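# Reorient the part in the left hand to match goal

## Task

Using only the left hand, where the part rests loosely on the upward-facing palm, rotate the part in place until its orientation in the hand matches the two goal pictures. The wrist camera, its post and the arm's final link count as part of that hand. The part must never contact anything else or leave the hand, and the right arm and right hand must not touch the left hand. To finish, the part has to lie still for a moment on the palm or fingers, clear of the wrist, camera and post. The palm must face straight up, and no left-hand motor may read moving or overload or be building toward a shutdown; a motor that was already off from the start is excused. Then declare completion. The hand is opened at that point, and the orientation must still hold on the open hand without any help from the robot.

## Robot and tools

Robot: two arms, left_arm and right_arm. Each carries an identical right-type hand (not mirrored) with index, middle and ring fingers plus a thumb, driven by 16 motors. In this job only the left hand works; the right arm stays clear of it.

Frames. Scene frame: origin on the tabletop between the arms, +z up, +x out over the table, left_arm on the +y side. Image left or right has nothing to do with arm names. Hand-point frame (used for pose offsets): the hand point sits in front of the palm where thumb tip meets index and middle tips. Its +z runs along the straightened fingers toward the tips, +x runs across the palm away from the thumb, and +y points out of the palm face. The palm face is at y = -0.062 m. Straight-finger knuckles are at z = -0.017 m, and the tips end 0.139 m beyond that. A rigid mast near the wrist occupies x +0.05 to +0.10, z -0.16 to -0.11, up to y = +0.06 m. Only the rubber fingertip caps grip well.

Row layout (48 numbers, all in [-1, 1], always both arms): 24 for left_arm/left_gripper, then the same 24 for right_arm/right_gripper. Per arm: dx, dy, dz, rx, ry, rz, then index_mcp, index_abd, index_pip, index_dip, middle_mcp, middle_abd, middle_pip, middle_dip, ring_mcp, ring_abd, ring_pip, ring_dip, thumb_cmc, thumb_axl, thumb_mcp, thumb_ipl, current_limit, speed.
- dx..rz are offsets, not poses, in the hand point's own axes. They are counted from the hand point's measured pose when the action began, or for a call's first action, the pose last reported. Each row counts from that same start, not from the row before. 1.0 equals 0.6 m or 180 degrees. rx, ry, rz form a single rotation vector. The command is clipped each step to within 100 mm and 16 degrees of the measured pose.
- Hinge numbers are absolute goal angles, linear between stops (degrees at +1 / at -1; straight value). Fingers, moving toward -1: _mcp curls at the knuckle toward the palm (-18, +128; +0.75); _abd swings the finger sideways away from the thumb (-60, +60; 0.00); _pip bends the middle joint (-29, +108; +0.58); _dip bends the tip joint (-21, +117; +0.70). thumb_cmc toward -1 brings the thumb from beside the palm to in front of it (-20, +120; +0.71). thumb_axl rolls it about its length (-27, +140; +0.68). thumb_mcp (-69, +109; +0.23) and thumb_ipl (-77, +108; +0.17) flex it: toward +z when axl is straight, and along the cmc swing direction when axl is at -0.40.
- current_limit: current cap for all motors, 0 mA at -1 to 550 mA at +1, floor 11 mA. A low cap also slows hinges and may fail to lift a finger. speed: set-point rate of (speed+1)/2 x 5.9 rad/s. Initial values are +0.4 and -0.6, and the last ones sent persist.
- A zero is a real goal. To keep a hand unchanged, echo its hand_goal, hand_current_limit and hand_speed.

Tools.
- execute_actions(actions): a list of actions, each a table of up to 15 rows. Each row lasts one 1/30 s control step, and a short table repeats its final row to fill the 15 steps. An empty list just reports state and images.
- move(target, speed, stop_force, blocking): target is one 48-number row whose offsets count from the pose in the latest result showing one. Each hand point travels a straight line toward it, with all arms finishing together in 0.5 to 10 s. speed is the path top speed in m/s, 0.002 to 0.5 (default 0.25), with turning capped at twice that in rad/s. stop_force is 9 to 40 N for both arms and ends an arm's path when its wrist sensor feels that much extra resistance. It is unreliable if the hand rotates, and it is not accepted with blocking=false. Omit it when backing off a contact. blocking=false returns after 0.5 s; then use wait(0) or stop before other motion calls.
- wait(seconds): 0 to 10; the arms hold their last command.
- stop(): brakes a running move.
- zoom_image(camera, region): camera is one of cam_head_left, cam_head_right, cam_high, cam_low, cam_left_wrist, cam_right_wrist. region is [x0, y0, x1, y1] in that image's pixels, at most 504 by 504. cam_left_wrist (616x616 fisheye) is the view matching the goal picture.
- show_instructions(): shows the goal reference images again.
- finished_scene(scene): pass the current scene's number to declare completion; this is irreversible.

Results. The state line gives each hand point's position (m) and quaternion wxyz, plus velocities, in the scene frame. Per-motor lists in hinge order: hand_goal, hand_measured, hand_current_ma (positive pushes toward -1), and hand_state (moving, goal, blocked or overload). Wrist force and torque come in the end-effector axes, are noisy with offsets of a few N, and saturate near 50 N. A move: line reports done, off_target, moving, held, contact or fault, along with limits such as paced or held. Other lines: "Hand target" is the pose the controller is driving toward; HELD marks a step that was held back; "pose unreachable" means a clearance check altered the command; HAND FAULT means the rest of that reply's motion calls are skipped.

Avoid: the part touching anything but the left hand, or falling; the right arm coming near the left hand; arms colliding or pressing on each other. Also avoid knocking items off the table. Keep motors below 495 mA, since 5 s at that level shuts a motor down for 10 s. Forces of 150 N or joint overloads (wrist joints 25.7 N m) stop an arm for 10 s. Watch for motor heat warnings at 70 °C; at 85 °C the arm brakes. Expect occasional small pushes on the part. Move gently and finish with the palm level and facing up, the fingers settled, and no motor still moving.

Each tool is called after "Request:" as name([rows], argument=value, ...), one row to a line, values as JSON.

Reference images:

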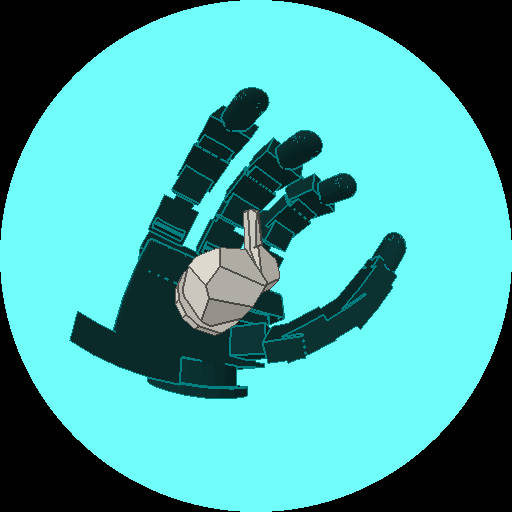

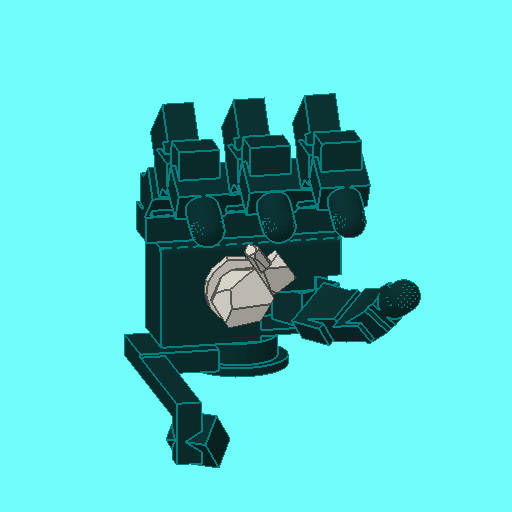

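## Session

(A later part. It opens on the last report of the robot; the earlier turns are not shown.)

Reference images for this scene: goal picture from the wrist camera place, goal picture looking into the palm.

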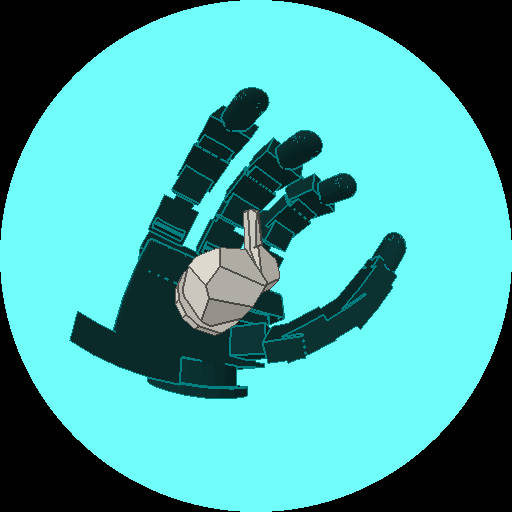

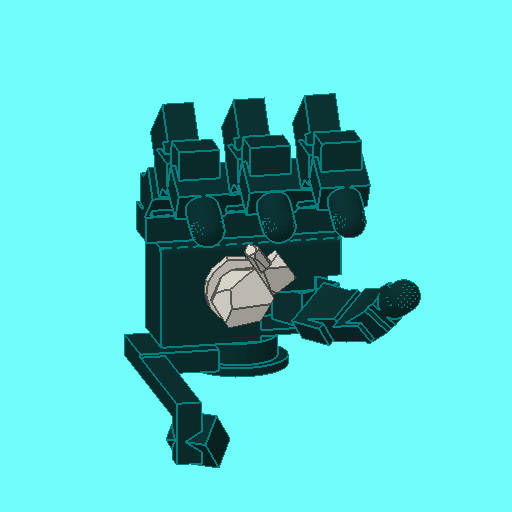

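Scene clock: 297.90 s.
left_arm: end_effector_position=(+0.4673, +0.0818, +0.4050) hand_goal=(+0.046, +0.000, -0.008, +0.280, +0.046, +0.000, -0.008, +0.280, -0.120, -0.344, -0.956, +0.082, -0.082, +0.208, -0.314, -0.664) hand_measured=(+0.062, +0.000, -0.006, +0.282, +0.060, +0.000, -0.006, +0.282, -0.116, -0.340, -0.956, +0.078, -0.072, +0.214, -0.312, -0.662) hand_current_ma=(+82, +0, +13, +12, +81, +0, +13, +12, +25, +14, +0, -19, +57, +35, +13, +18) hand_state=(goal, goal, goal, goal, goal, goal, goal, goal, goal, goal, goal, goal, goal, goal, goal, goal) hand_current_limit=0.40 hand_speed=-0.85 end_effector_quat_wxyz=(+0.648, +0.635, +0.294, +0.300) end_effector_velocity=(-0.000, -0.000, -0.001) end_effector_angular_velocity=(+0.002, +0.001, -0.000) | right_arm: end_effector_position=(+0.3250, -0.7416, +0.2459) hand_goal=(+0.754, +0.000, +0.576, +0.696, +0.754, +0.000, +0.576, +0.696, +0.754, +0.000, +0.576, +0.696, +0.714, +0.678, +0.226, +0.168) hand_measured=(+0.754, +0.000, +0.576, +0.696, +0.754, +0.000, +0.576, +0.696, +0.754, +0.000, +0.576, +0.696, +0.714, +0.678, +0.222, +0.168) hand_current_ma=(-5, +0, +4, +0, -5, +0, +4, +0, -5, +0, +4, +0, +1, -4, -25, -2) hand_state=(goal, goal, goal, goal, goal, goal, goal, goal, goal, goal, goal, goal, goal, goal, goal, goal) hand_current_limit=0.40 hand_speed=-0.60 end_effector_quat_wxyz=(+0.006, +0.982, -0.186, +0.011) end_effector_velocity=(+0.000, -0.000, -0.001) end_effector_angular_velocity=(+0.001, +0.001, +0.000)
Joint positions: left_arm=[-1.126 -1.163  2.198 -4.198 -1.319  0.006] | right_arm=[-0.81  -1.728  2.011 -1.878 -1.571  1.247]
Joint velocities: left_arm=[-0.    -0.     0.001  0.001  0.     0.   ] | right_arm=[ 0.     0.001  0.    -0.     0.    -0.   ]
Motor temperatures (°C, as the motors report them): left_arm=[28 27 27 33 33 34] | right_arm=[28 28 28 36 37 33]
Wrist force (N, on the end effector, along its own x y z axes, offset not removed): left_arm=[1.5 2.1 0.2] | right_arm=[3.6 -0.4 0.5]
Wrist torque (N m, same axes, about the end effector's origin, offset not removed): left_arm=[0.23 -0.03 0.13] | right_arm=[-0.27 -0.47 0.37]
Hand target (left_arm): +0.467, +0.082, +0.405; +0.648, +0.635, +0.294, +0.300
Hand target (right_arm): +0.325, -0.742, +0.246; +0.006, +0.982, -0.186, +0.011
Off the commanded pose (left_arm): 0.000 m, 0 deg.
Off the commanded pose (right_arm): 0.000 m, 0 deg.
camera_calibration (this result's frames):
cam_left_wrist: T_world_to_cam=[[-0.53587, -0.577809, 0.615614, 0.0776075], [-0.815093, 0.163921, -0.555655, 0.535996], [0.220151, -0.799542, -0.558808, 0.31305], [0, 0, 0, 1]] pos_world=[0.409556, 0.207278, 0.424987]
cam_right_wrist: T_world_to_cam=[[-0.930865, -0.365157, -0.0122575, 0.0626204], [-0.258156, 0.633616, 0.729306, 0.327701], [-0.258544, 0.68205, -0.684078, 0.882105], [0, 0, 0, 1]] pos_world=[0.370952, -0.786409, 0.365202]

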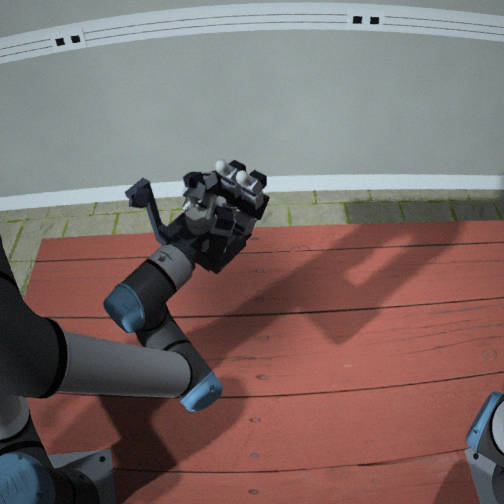

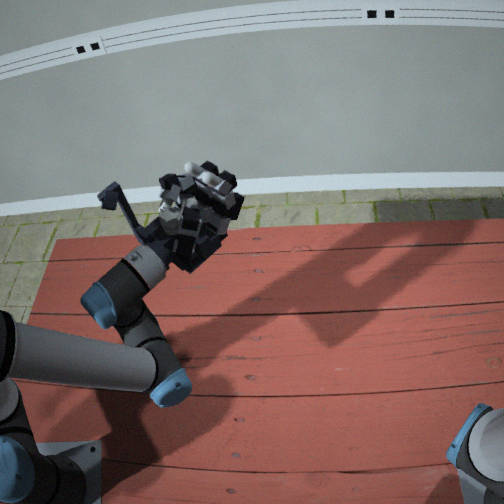

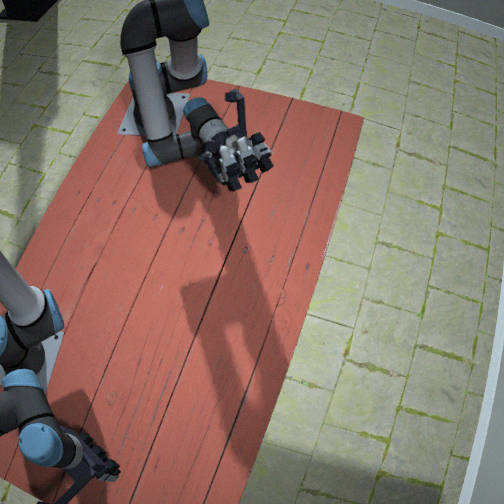

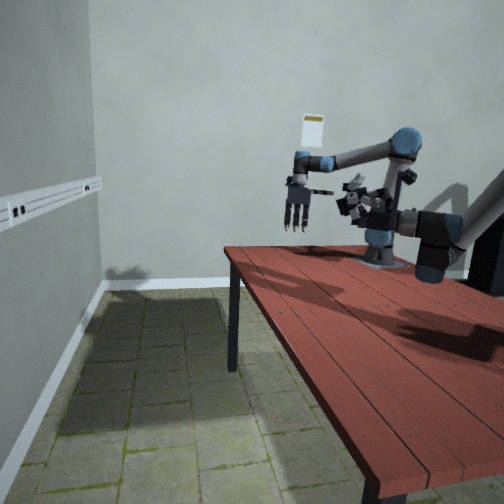

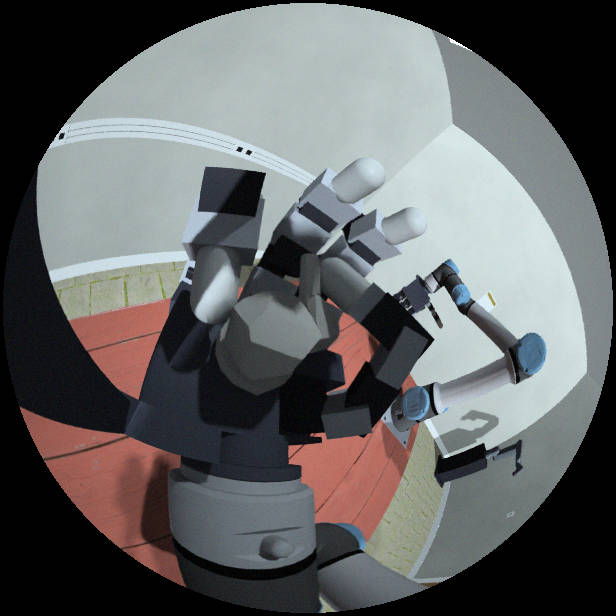

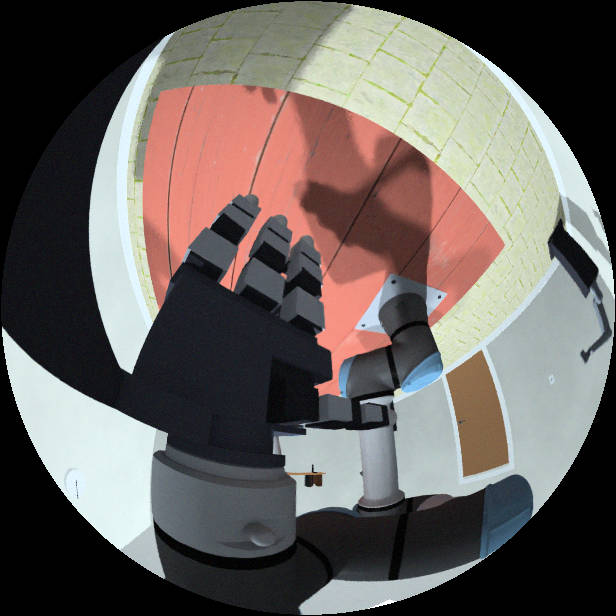

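Request:
execute_actions([
  [[0,0,0,0.0066,0,0, 0.046,0,-0.008,0.28, 0.046,0,-0.008,0.28, -0.147,-0.355,-0.956,0.117, -0.13,0.208,-0.315,-0.665, 0.4,-0.9, 0,0,0,0,0,0, 0.754,0,0.576,0.696, 0.754,0,0.576,0.696, 0.754,0,0.576,0.696, 0.714,0.678,0.226,0.168, 0.4,-0.6]],
])

Request:
zoom_image(camera="cam_left_wrist", region=[190, 235, 370, 415])

Scene clock: 306.77 s.
left_arm: end_effector_position=(+0.4674, +0.0818, +0.4050) hand_goal=(+0.046, +0.000, -0.008, +0.280, +0.046, +0.000, -0.008, +0.280, -0.146, -0.354, -0.956, +0.118, -0.130, +0.208, -0.314, -0.664) hand_measured=(+0.062, +0.000, -0.006, +0.282, +0.060, +0.000, -0.006, +0.282, -0.140, -0.350, -0.956, +0.114, -0.120, +0.214, -0.312, -0.662) hand_current_ma=(+81, +0, +13, +12, +79, +0, +13, +12, +30, +14, -1, -19, +51, +35, +9, +15) hand_state=(goal, goal, goal, goal, goal, goal, goal, goal, goal, goal, goal, goal, goal, goal, goal, goal) hand_current_limit=0.40 hand_speed=-0.90 end_effector_quat_wxyz=(+0.642, +0.642, +0.297, +0.297) end_effector_velocity=(+0.000, +0.000, +0.000) end_effector_angular_velocity=(-0.000, +0.002, +0.000) | right_arm: end_effector_position=(+0.3250, -0.7416, +0.2459) hand_goal=(+0.754, +0.000, +0.576, +0.696, +0.754, +0.000, +0.576, +0.696, +0.754, +0.000, +0.576, +0.696, +0.714, +0.678, +0.226, +0.168) hand_measured=(+0.754, +0.000, +0.576, +0.696, +0.754, +0.000, +0.576, +0.696, +0.754, +0.000, +0.576, +0.696, +0.714, +0.678, +0.222, +0.168) hand_current_ma=(-5, +0, +4, +0, -5, +0, +4, +0, -5, +0, +4, +0, +1, -4, -25, -2) hand_state=(goal, goal, goal, goal, goal, goal, goal, goal, goal, goal, goal, goal, goal, goal, goal, goal) hand_current_limit=0.40 hand_speed=-0.60 end_effector_quat_wxyz=(+0.006, +0.982, -0.186, +0.011) end_effector_velocity=(+0.000, +0.000, -0.000) end_effector_angular_velocity=(+0.001, -0.001, +0.000)
Joint positions: left_arm=[-1.127 -1.181  2.207 -4.168 -1.318  0.   ] | right_arm=[-0.81  -1.728  2.011 -1.878 -1.571  1.247]
Joint velocities: left_arm=[ 0.    -0.002  0.001  0.002  0.    -0.002] | right_arm=[ 0.     0.     0.     0.     0.001 -0.   ]
Motor temperatures (°C, as the motors report them): left_arm=[28 27 27 33 33 34] | right_arm=[28 28 28 36 37 33]
Wrist force (N, on the end effector, along its own x y z axes, offset not removed): left_arm=[0.0 0.3 1.8] | right_arm=[3.4 0.9 1.2]
Wrist torque (N m, same axes, about the end effector's origin, offset not removed): left_arm=[-0.17 0.06 0.04] | right_arm=[-0.17 -0.41 0.36]
Hand target (left_arm): +0.467, +0.082, +0.405; +0.642, +0.642, +0.297, +0.297
Hand target (right_arm): +0.325, -0.742, +0.246; +0.006, +0.982, -0.186, +0.011
Off the commanded pose (left_arm): 0.000 m, 0 deg.
Off the commanded pose (right_arm): 0.000 m, 0 deg.
Step readings (end_effector_position):
0: left_arm (+0.4673, +0.0818, +0.4050) | right_arm (+0.3250, -0.7416, +0.2459)
1: left_arm (+0.4673, +0.0818, +0.4050) | right_arm (+0.3250, -0.7416, +0.2459)
2: left_arm (+0.4673, +0.0819, +0.4051) | right_arm (+0.3250, -0.7416, +0.2459)
4: left_arm (+0.4673, +0.0819, +0.4050) | right_arm (+0.3250, -0.7416, +0.2459)
8: left_arm (+0.4674, +0.0819, +0.4050) | right_arm (+0.3250, -0.7416, +0.2459)
15: end_effector_position above
camera_calibration (this result's frames):
cam_left_wrist: T_world_to_cam=[[-0.526194, -0.586038, 0.616181, 0.0735375], [-0.823697, 0.171219, -0.540562, 0.533322], [0.211287, -0.791987, -0.572812, 0.322249], [0, 0, 0, 1]] pos_world=[0.409904, 0.206998, 0.427569]
cam_right_wrist: T_world_to_cam=[[-0.930865, -0.365157, -0.0122575, 0.0626203], [-0.258156, 0.633616, 0.729306, 0.327701], [-0.258544, 0.68205, -0.684078, 0.882105], [0, 0, 0, 1]] pos_world=[0.370952, -0.786409, 0.365202]

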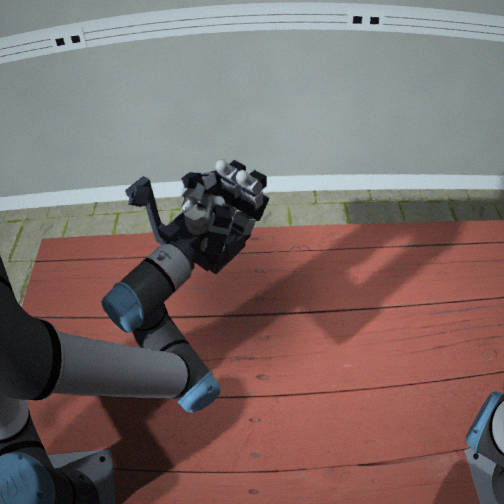

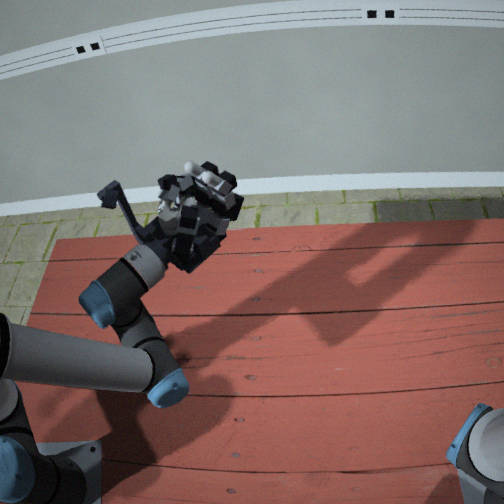

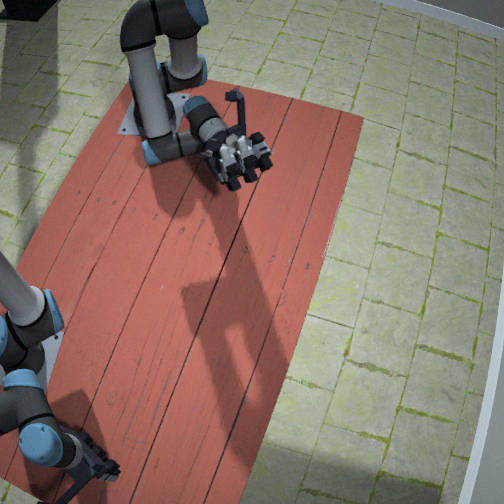

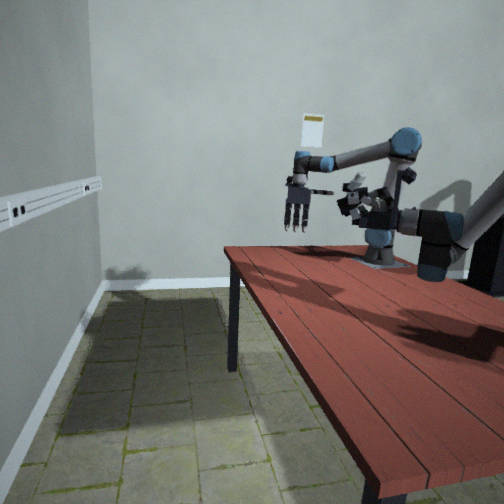

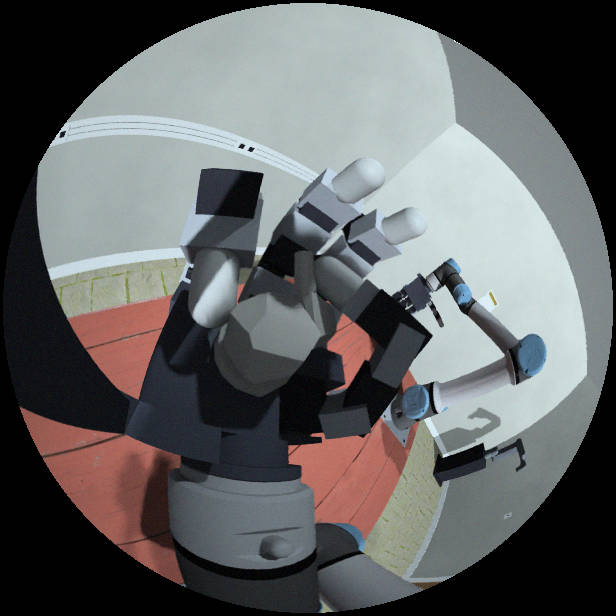

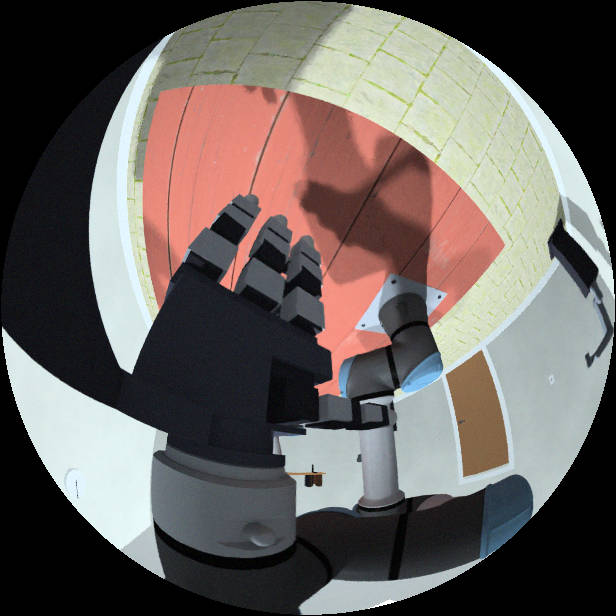

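Region (190, 235, 370, 415) of cam_left_wrist's 616x616 image, scaled by 2.800, with more detail than that image has.

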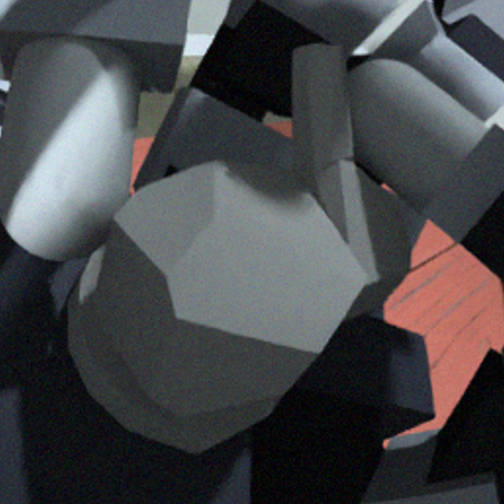

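Request:
execute_actions([
  [[0,0,0,0,0,0, 0.046,0,-0.008,0.28, 0.046,0,-0.008,0.28, -0.147,0.12,-0.956,0.117, 0.10,0.208,-0.315,-0.665, 0.4,-0.6, 0,0,0,0,0,0, 0.754,0,0.576,0.696, 0.754,0,0.576,0.696, 0.754,0,0.576,0.696, 0.714,0.678,0.226,0.168, 0.4,-0.6]],
  [[0,0,0,0,0,0, 0.046,0,-0.008,0.28, 0.046,0,-0.008,0.28, 0.046,0.0,-0.008,0.28, 0.10,0.266,0.032,-0.018, 0.4,-0.2, 0,0,0,0,0,0, 0.754,0,0.576,0.696, 0.754,0,0.576,0.696, 0.754,0,0.576,0.696, 0.714,0.678,0.226,0.168, 0.4,-0.6]],
])

Request:
wait(seconds=1.5)

Request:
zoom_image(camera="cam_left_wrist", region=[190, 235, 370, 415])

Request:
zoom_image(camera="cam_head_left", region=[160, 150, 280, 270])

Scene clock: 320.67 s.
left_arm: end_effector_position=(+0.4673, +0.0818, +0.4049) hand_goal=(+0.046, +0.000, -0.008, +0.280, +0.046, +0.000, -0.008, +0.280, +0.046, +0.000, -0.008, +0.280, +0.100, +0.266, +0.032, -0.018) hand_measured=(+0.062, +0.000, -0.006, +0.282, +0.060, +0.000, -0.006, +0.282, +0.048, +0.004, -0.514, +0.276, +0.104, +0.266, +0.018, -0.348) hand_current_ma=(+81, +0, +13, +12, +79, +0, +13, +12, +11, +14, -75, -20, +26, +3, +22, -57) hand_state=(goal, goal, goal, goal, goal, goal, goal, goal, goal, goal, moving, goal, goal, goal, moving, moving) hand_current_limit=0.40 hand_speed=-0.20 end_effector_quat_wxyz=(+0.642, +0.642, +0.297, +0.297) end_effector_velocity=(-0.000, -0.000, +0.000) end_effector_angular_velocity=(+0.001, -0.001, -0.000) | right_arm: end_effector_position=(+0.3250, -0.7416, +0.2459) hand_goal=(+0.754, +0.000, +0.576, +0.696, +0.754, +0.000, +0.576, +0.696, +0.754, +0.000, +0.576, +0.696, +0.714, +0.678, +0.226, +0.168) hand_measured=(+0.754, +0.000, +0.576, +0.696, +0.754, +0.000, +0.576, +0.696, +0.754, +0.000, +0.576, +0.696, +0.714, +0.678, +0.222, +0.168) hand_current_ma=(-5, +0, +4, +0, -5, +0, +4, +0, -5, +0, +4, +0, +1, -4, -25, -2) hand_state=(goal, goal, goal, goal, goal, goal, goal, goal, goal, goal, goal, goal, goal, goal, goal, goal) hand_current_limit=0.40 hand_speed=-0.60 end_effector_quat_wxyz=(+0.006, +0.982, -0.186, +0.011) end_effector_velocity=(+0.000, +0.000, -0.001) end_effector_angular_velocity=(+0.001, +0.001, -0.000)
Joint positions: left_arm=[-1.127 -1.181  2.207 -4.168 -1.318  0.   ] | right_arm=[-0.81  -1.728  2.011 -1.878 -1.571  1.247]
Joint velocities: left_arm=[-0.     0.    -0.001  0.     0.     0.001] | right_arm=[-0.     0.001  0.     0.     0.     0.   ]
Motor temperatures (°C, as the motors report them): left_arm=[28 27 27 33 33 34] | right_arm=[28 28 28 36 37 33]
Wrist force (N, on the end effector, along its own x y z axes, offset not removed): left_arm=[1.6 -1.5 1.5] | right_arm=[2.7 -0.4 2.5]
Wrist torque (N m, same axes, about the end effector's origin, offset not removed): left_arm=[-0.39 -0.17 0.01] | right_arm=[-0.32 -0.41 0.25]
Hand target (left_arm): +0.467, +0.082, +0.405; +0.642, +0.642, +0.297, +0.297
Hand target (right_arm): +0.325, -0.742, +0.246; +0.006, +0.982, -0.186, +0.011
Off the commanded pose (left_arm): 0.000 m, 0 deg.
Off the commanded pose (right_arm): 0.000 m, 0 deg.
Step readings (end_effector_position; steps 1 to 15: 1st action; 16 to 30: 2nd action):
0: left_arm (+0.4674, +0.0818, +0.4050) | right_arm (+0.3250, -0.7416, +0.2459)
1: left_arm (+0.4674, +0.0818, +0.4050) | right_arm (+0.3250, -0.7416, +0.2459)
2: left_arm (+0.4674, +0.0818, +0.4050) | right_arm (+0.3250, -0.7416, +0.2459)
4: left_arm (+0.4674, +0.0818, +0.4050) | right_arm (+0.3250, -0.7416, +0.2459)
8: left_arm (+0.4674, +0.0818, +0.4050) | right_arm (+0.3250, -0.7416, +0.2459)
15: left_arm (+0.4674, +0.0818, +0.4049) | right_arm (+0.3250, -0.7416, +0.2459)
16: left_arm (+0.4674, +0.0818, +0.4049) | right_arm (+0.3250, -0.7416, +0.2459)
17: left_arm (+0.4673, +0.0818, +0.4049) | right_arm (+0.3250, -0.7416, +0.2459)
19: left_arm (+0.4673, +0.0818, +0.4049) | right_arm (+0.3250, -0.7416, +0.2459)
23: left_arm (+0.4673, +0.0818, +0.4049) | right_arm (+0.3250, -0.7416, +0.2459)
30: end_effector_position above
camera_calibration (this result's frames):
cam_left_wrist: T_world_to_cam=[[-0.526171, -0.586041, 0.616198, 0.0735195], [-0.823727, 0.171255, -0.540505, 0.53329], [0.211231, -0.791977, -0.572847, 0.322275], [0, 0, 0, 1]] pos_world=[0.409894, 0.206991, 0.427558]
cam_right_wrist: T_world_to_cam=[[-0.930865, -0.365156, -0.0122574, 0.0626204], [-0.258156, 0.633616, 0.729306, 0.327701], [-0.258544, 0.68205, -0.684078, 0.882105], [0, 0, 0, 1]] pos_world=[0.370952, -0.78641, 0.365202]

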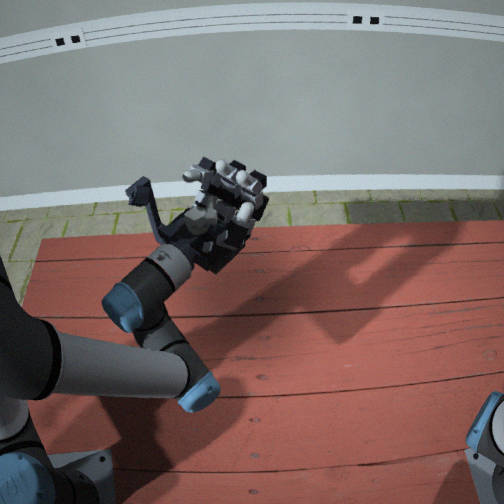

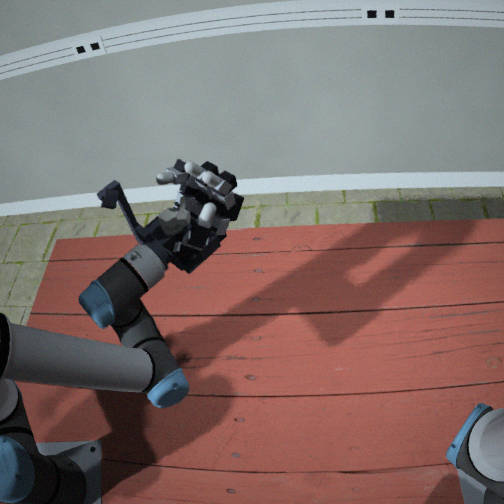

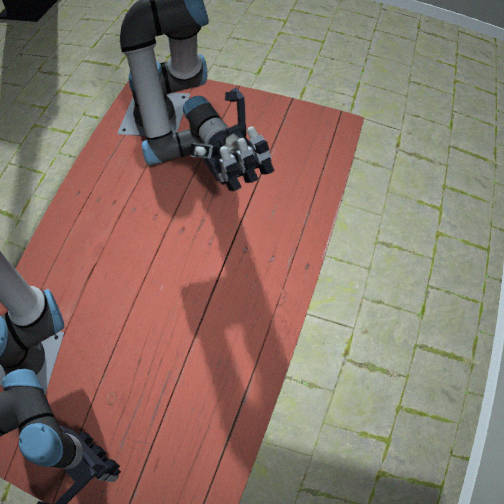

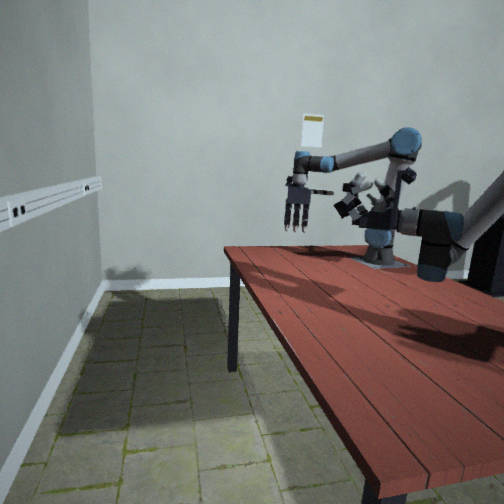

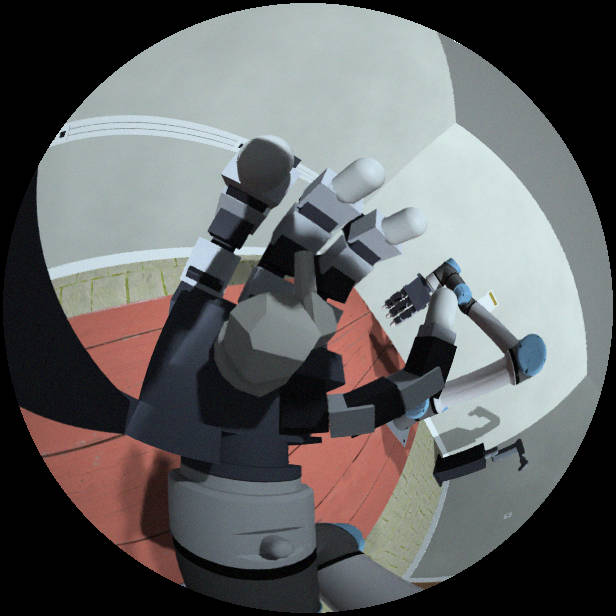

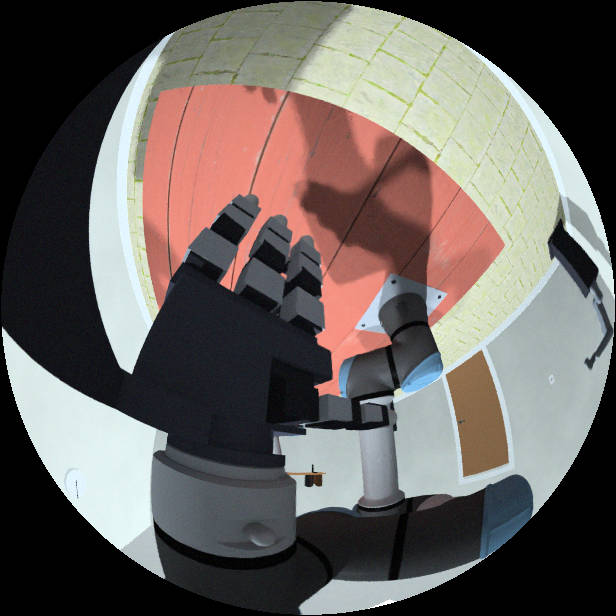

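Scene clock: 322.17 s.
left_arm: end_effector_position=(+0.4673, +0.0818, +0.4049) hand_goal=(+0.046, +0.000, -0.008, +0.280, +0.046, +0.000, -0.008, +0.280, +0.046, +0.000, -0.008, +0.280, +0.100, +0.266, +0.032, -0.018) hand_measured=(+0.062, +0.000, -0.006, +0.282, +0.060, +0.000, -0.006, +0.282, +0.050, +0.004, -0.010, +0.278, +0.106, +0.266, +0.030, -0.020) hand_current_ma=(+81, +0, +13, +12, +79, +0, +13, +12, +22, +14, -15, -17, +28, +3, -9, -15) hand_state=(goal, goal, goal, goal, goal, goal, goal, goal, goal, goal, goal, goal, goal, goal, goal, goal) hand_current_limit=0.40 hand_speed=-0.20 end_effector_quat_wxyz=(+0.642, +0.642, +0.297, +0.297) end_effector_velocity=(+0.000, -0.000, -0.000) end_effector_angular_velocity=(+0.001, -0.000, -0.000) | right_arm: end_effector_position=(+0.3250, -0.7416, +0.2459) hand_goal=(+0.754, +0.000, +0.576, +0.696, +0.754, +0.000, +0.576, +0.696, +0.754, +0.000, +0.576, +0.696, +0.714, +0.678, +0.226, +0.168) hand_measured=(+0.754, +0.000, +0.576, +0.696, +0.754, +0.000, +0.576, +0.696, +0.754, +0.000, +0.576, +0.696, +0.714, +0.678, +0.222, +0.168) hand_current_ma=(-5, +0, +4, +0, -5, +0, +4, +0, -5, +0, +4, +0, +1, -4, -25, -2) hand_state=(goal, goal, goal, goal, goal, goal, goal, goal, goal, goal, goal, goal, goal, goal, goal, goal) hand_current_limit=0.40 hand_speed=-0.60 end_effector_quat_wxyz=(+0.006, +0.982, -0.186, +0.011) end_effector_velocity=(-0.000, -0.000, +0.000) end_effector_angular_velocity=(-0.001, +0.001, -0.000)
Joint positions: left_arm=[-1.127 -1.181  2.207 -4.168 -1.318  0.   ] | right_arm=[-0.81  -1.728  2.011 -1.878 -1.571  1.247]
Joint velocities: left_arm=[ 0.  0. -0.  0. -0.  0.] | right_arm=[ 0.    -0.     0.    -0.    -0.002  0.   ]
Motor temperatures (°C, as the motors report them): left_arm=[28 27 27 33 33 34] | right_arm=[28 28 28 36 37 33]
Wrist force (N, on the end effector, along its own x y z axes, offset not removed): left_arm=[1.1 -1.3 1.8] | right_arm=[3.0 1.4 1.6]
Wrist torque (N m, same axes, about the end effector's origin, offset not removed): left_arm=[-0.30 -0.07 -0.02] | right_arm=[-0.07 -0.51 0.38]
Hand target (left_arm): +0.467, +0.082, +0.405; +0.642, +0.642, +0.297, +0.297
Hand target (right_arm): +0.325, -0.742, +0.246; +0.006, +0.982, -0.186, +0.011
Off the commanded pose (left_arm): 0.000 m, 0 deg.
Off the commanded pose (right_arm): 0.000 m, 0 deg.
wait: 1.50 s; at rest by 0.63 s
camera_calibration (this result's frames):
cam_left_wrist: T_world_to_cam=[[-0.52617, -0.586042, 0.616198, 0.0735195], [-0.823727, 0.171256, -0.540504, 0.53329], [0.211231, -0.791976, -0.572849, 0.322276], [0, 0, 0, 1]] pos_world=[0.409894, 0.206991, 0.427558]
cam_right_wrist: T_world_to_cam=[[-0.930865, -0.365157, -0.0122576, 0.0626204], [-0.258156, 0.633616, 0.729306, 0.327701], [-0.258544, 0.68205, -0.684078, 0.882105], [0, 0, 0, 1]] pos_world=[0.370952, -0.78641, 0.365202]

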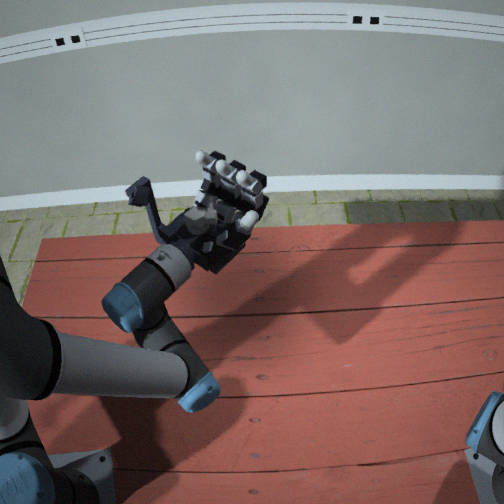

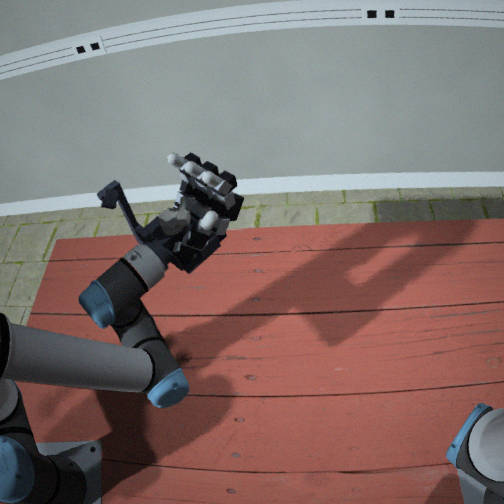

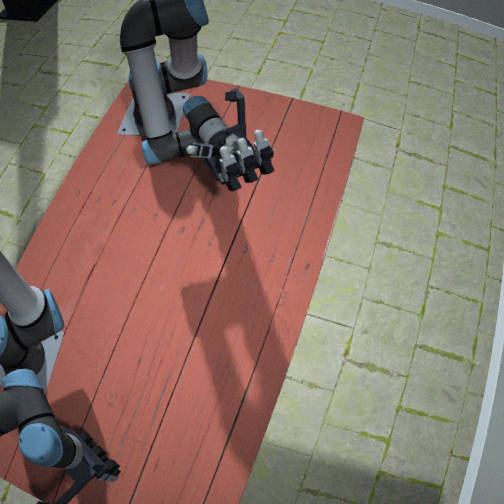

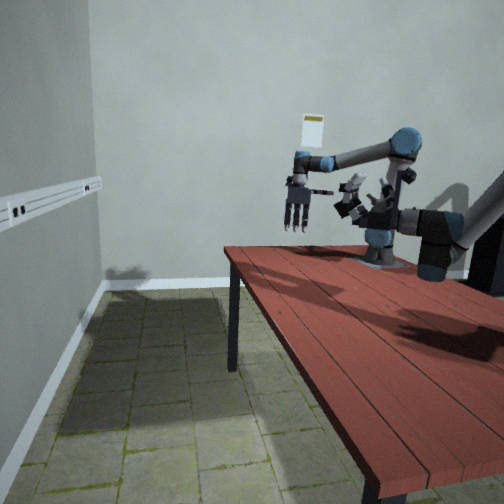

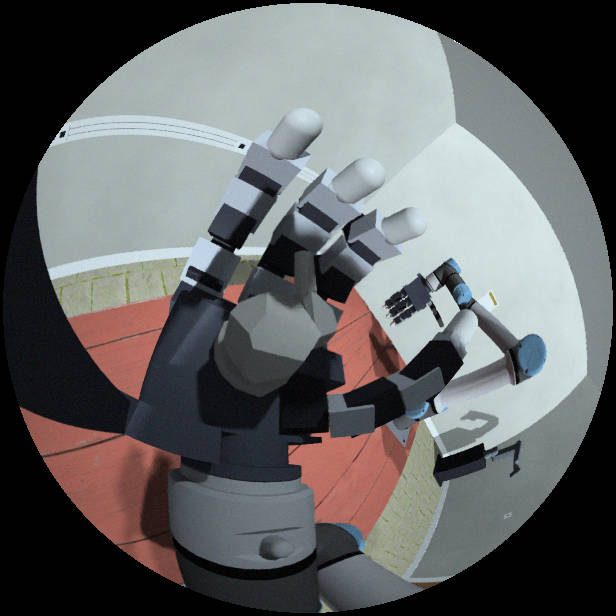

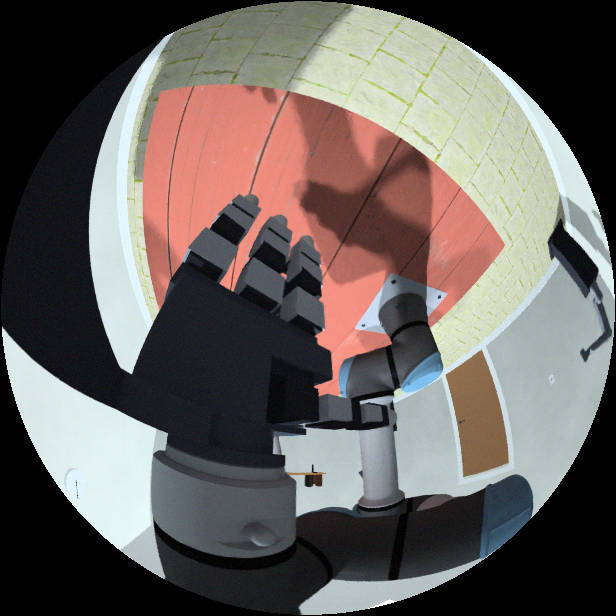

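Region (190, 235, 370, 415) of cam_left_wrist's 616x616 image, scaled by 2.800, with more detail than that image has.

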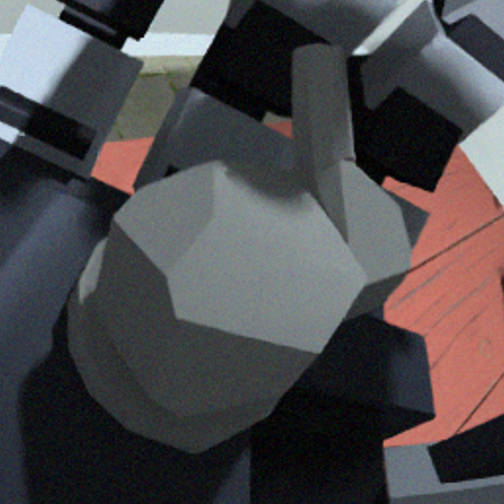

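Region (160, 150, 280, 270) of cam_head_left's 504x504 image, scaled by 4.200, with more detail than that image has.

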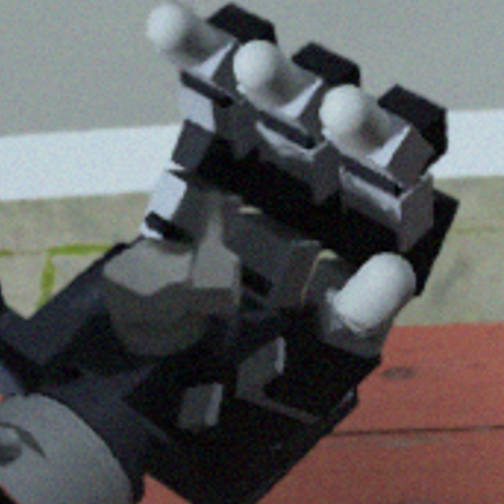

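The part now matches the goal picture and is resting freely on the level palm, with every motor at its goal.

Request:
finished_scene(scene=1)

The scene is finished: the task was done.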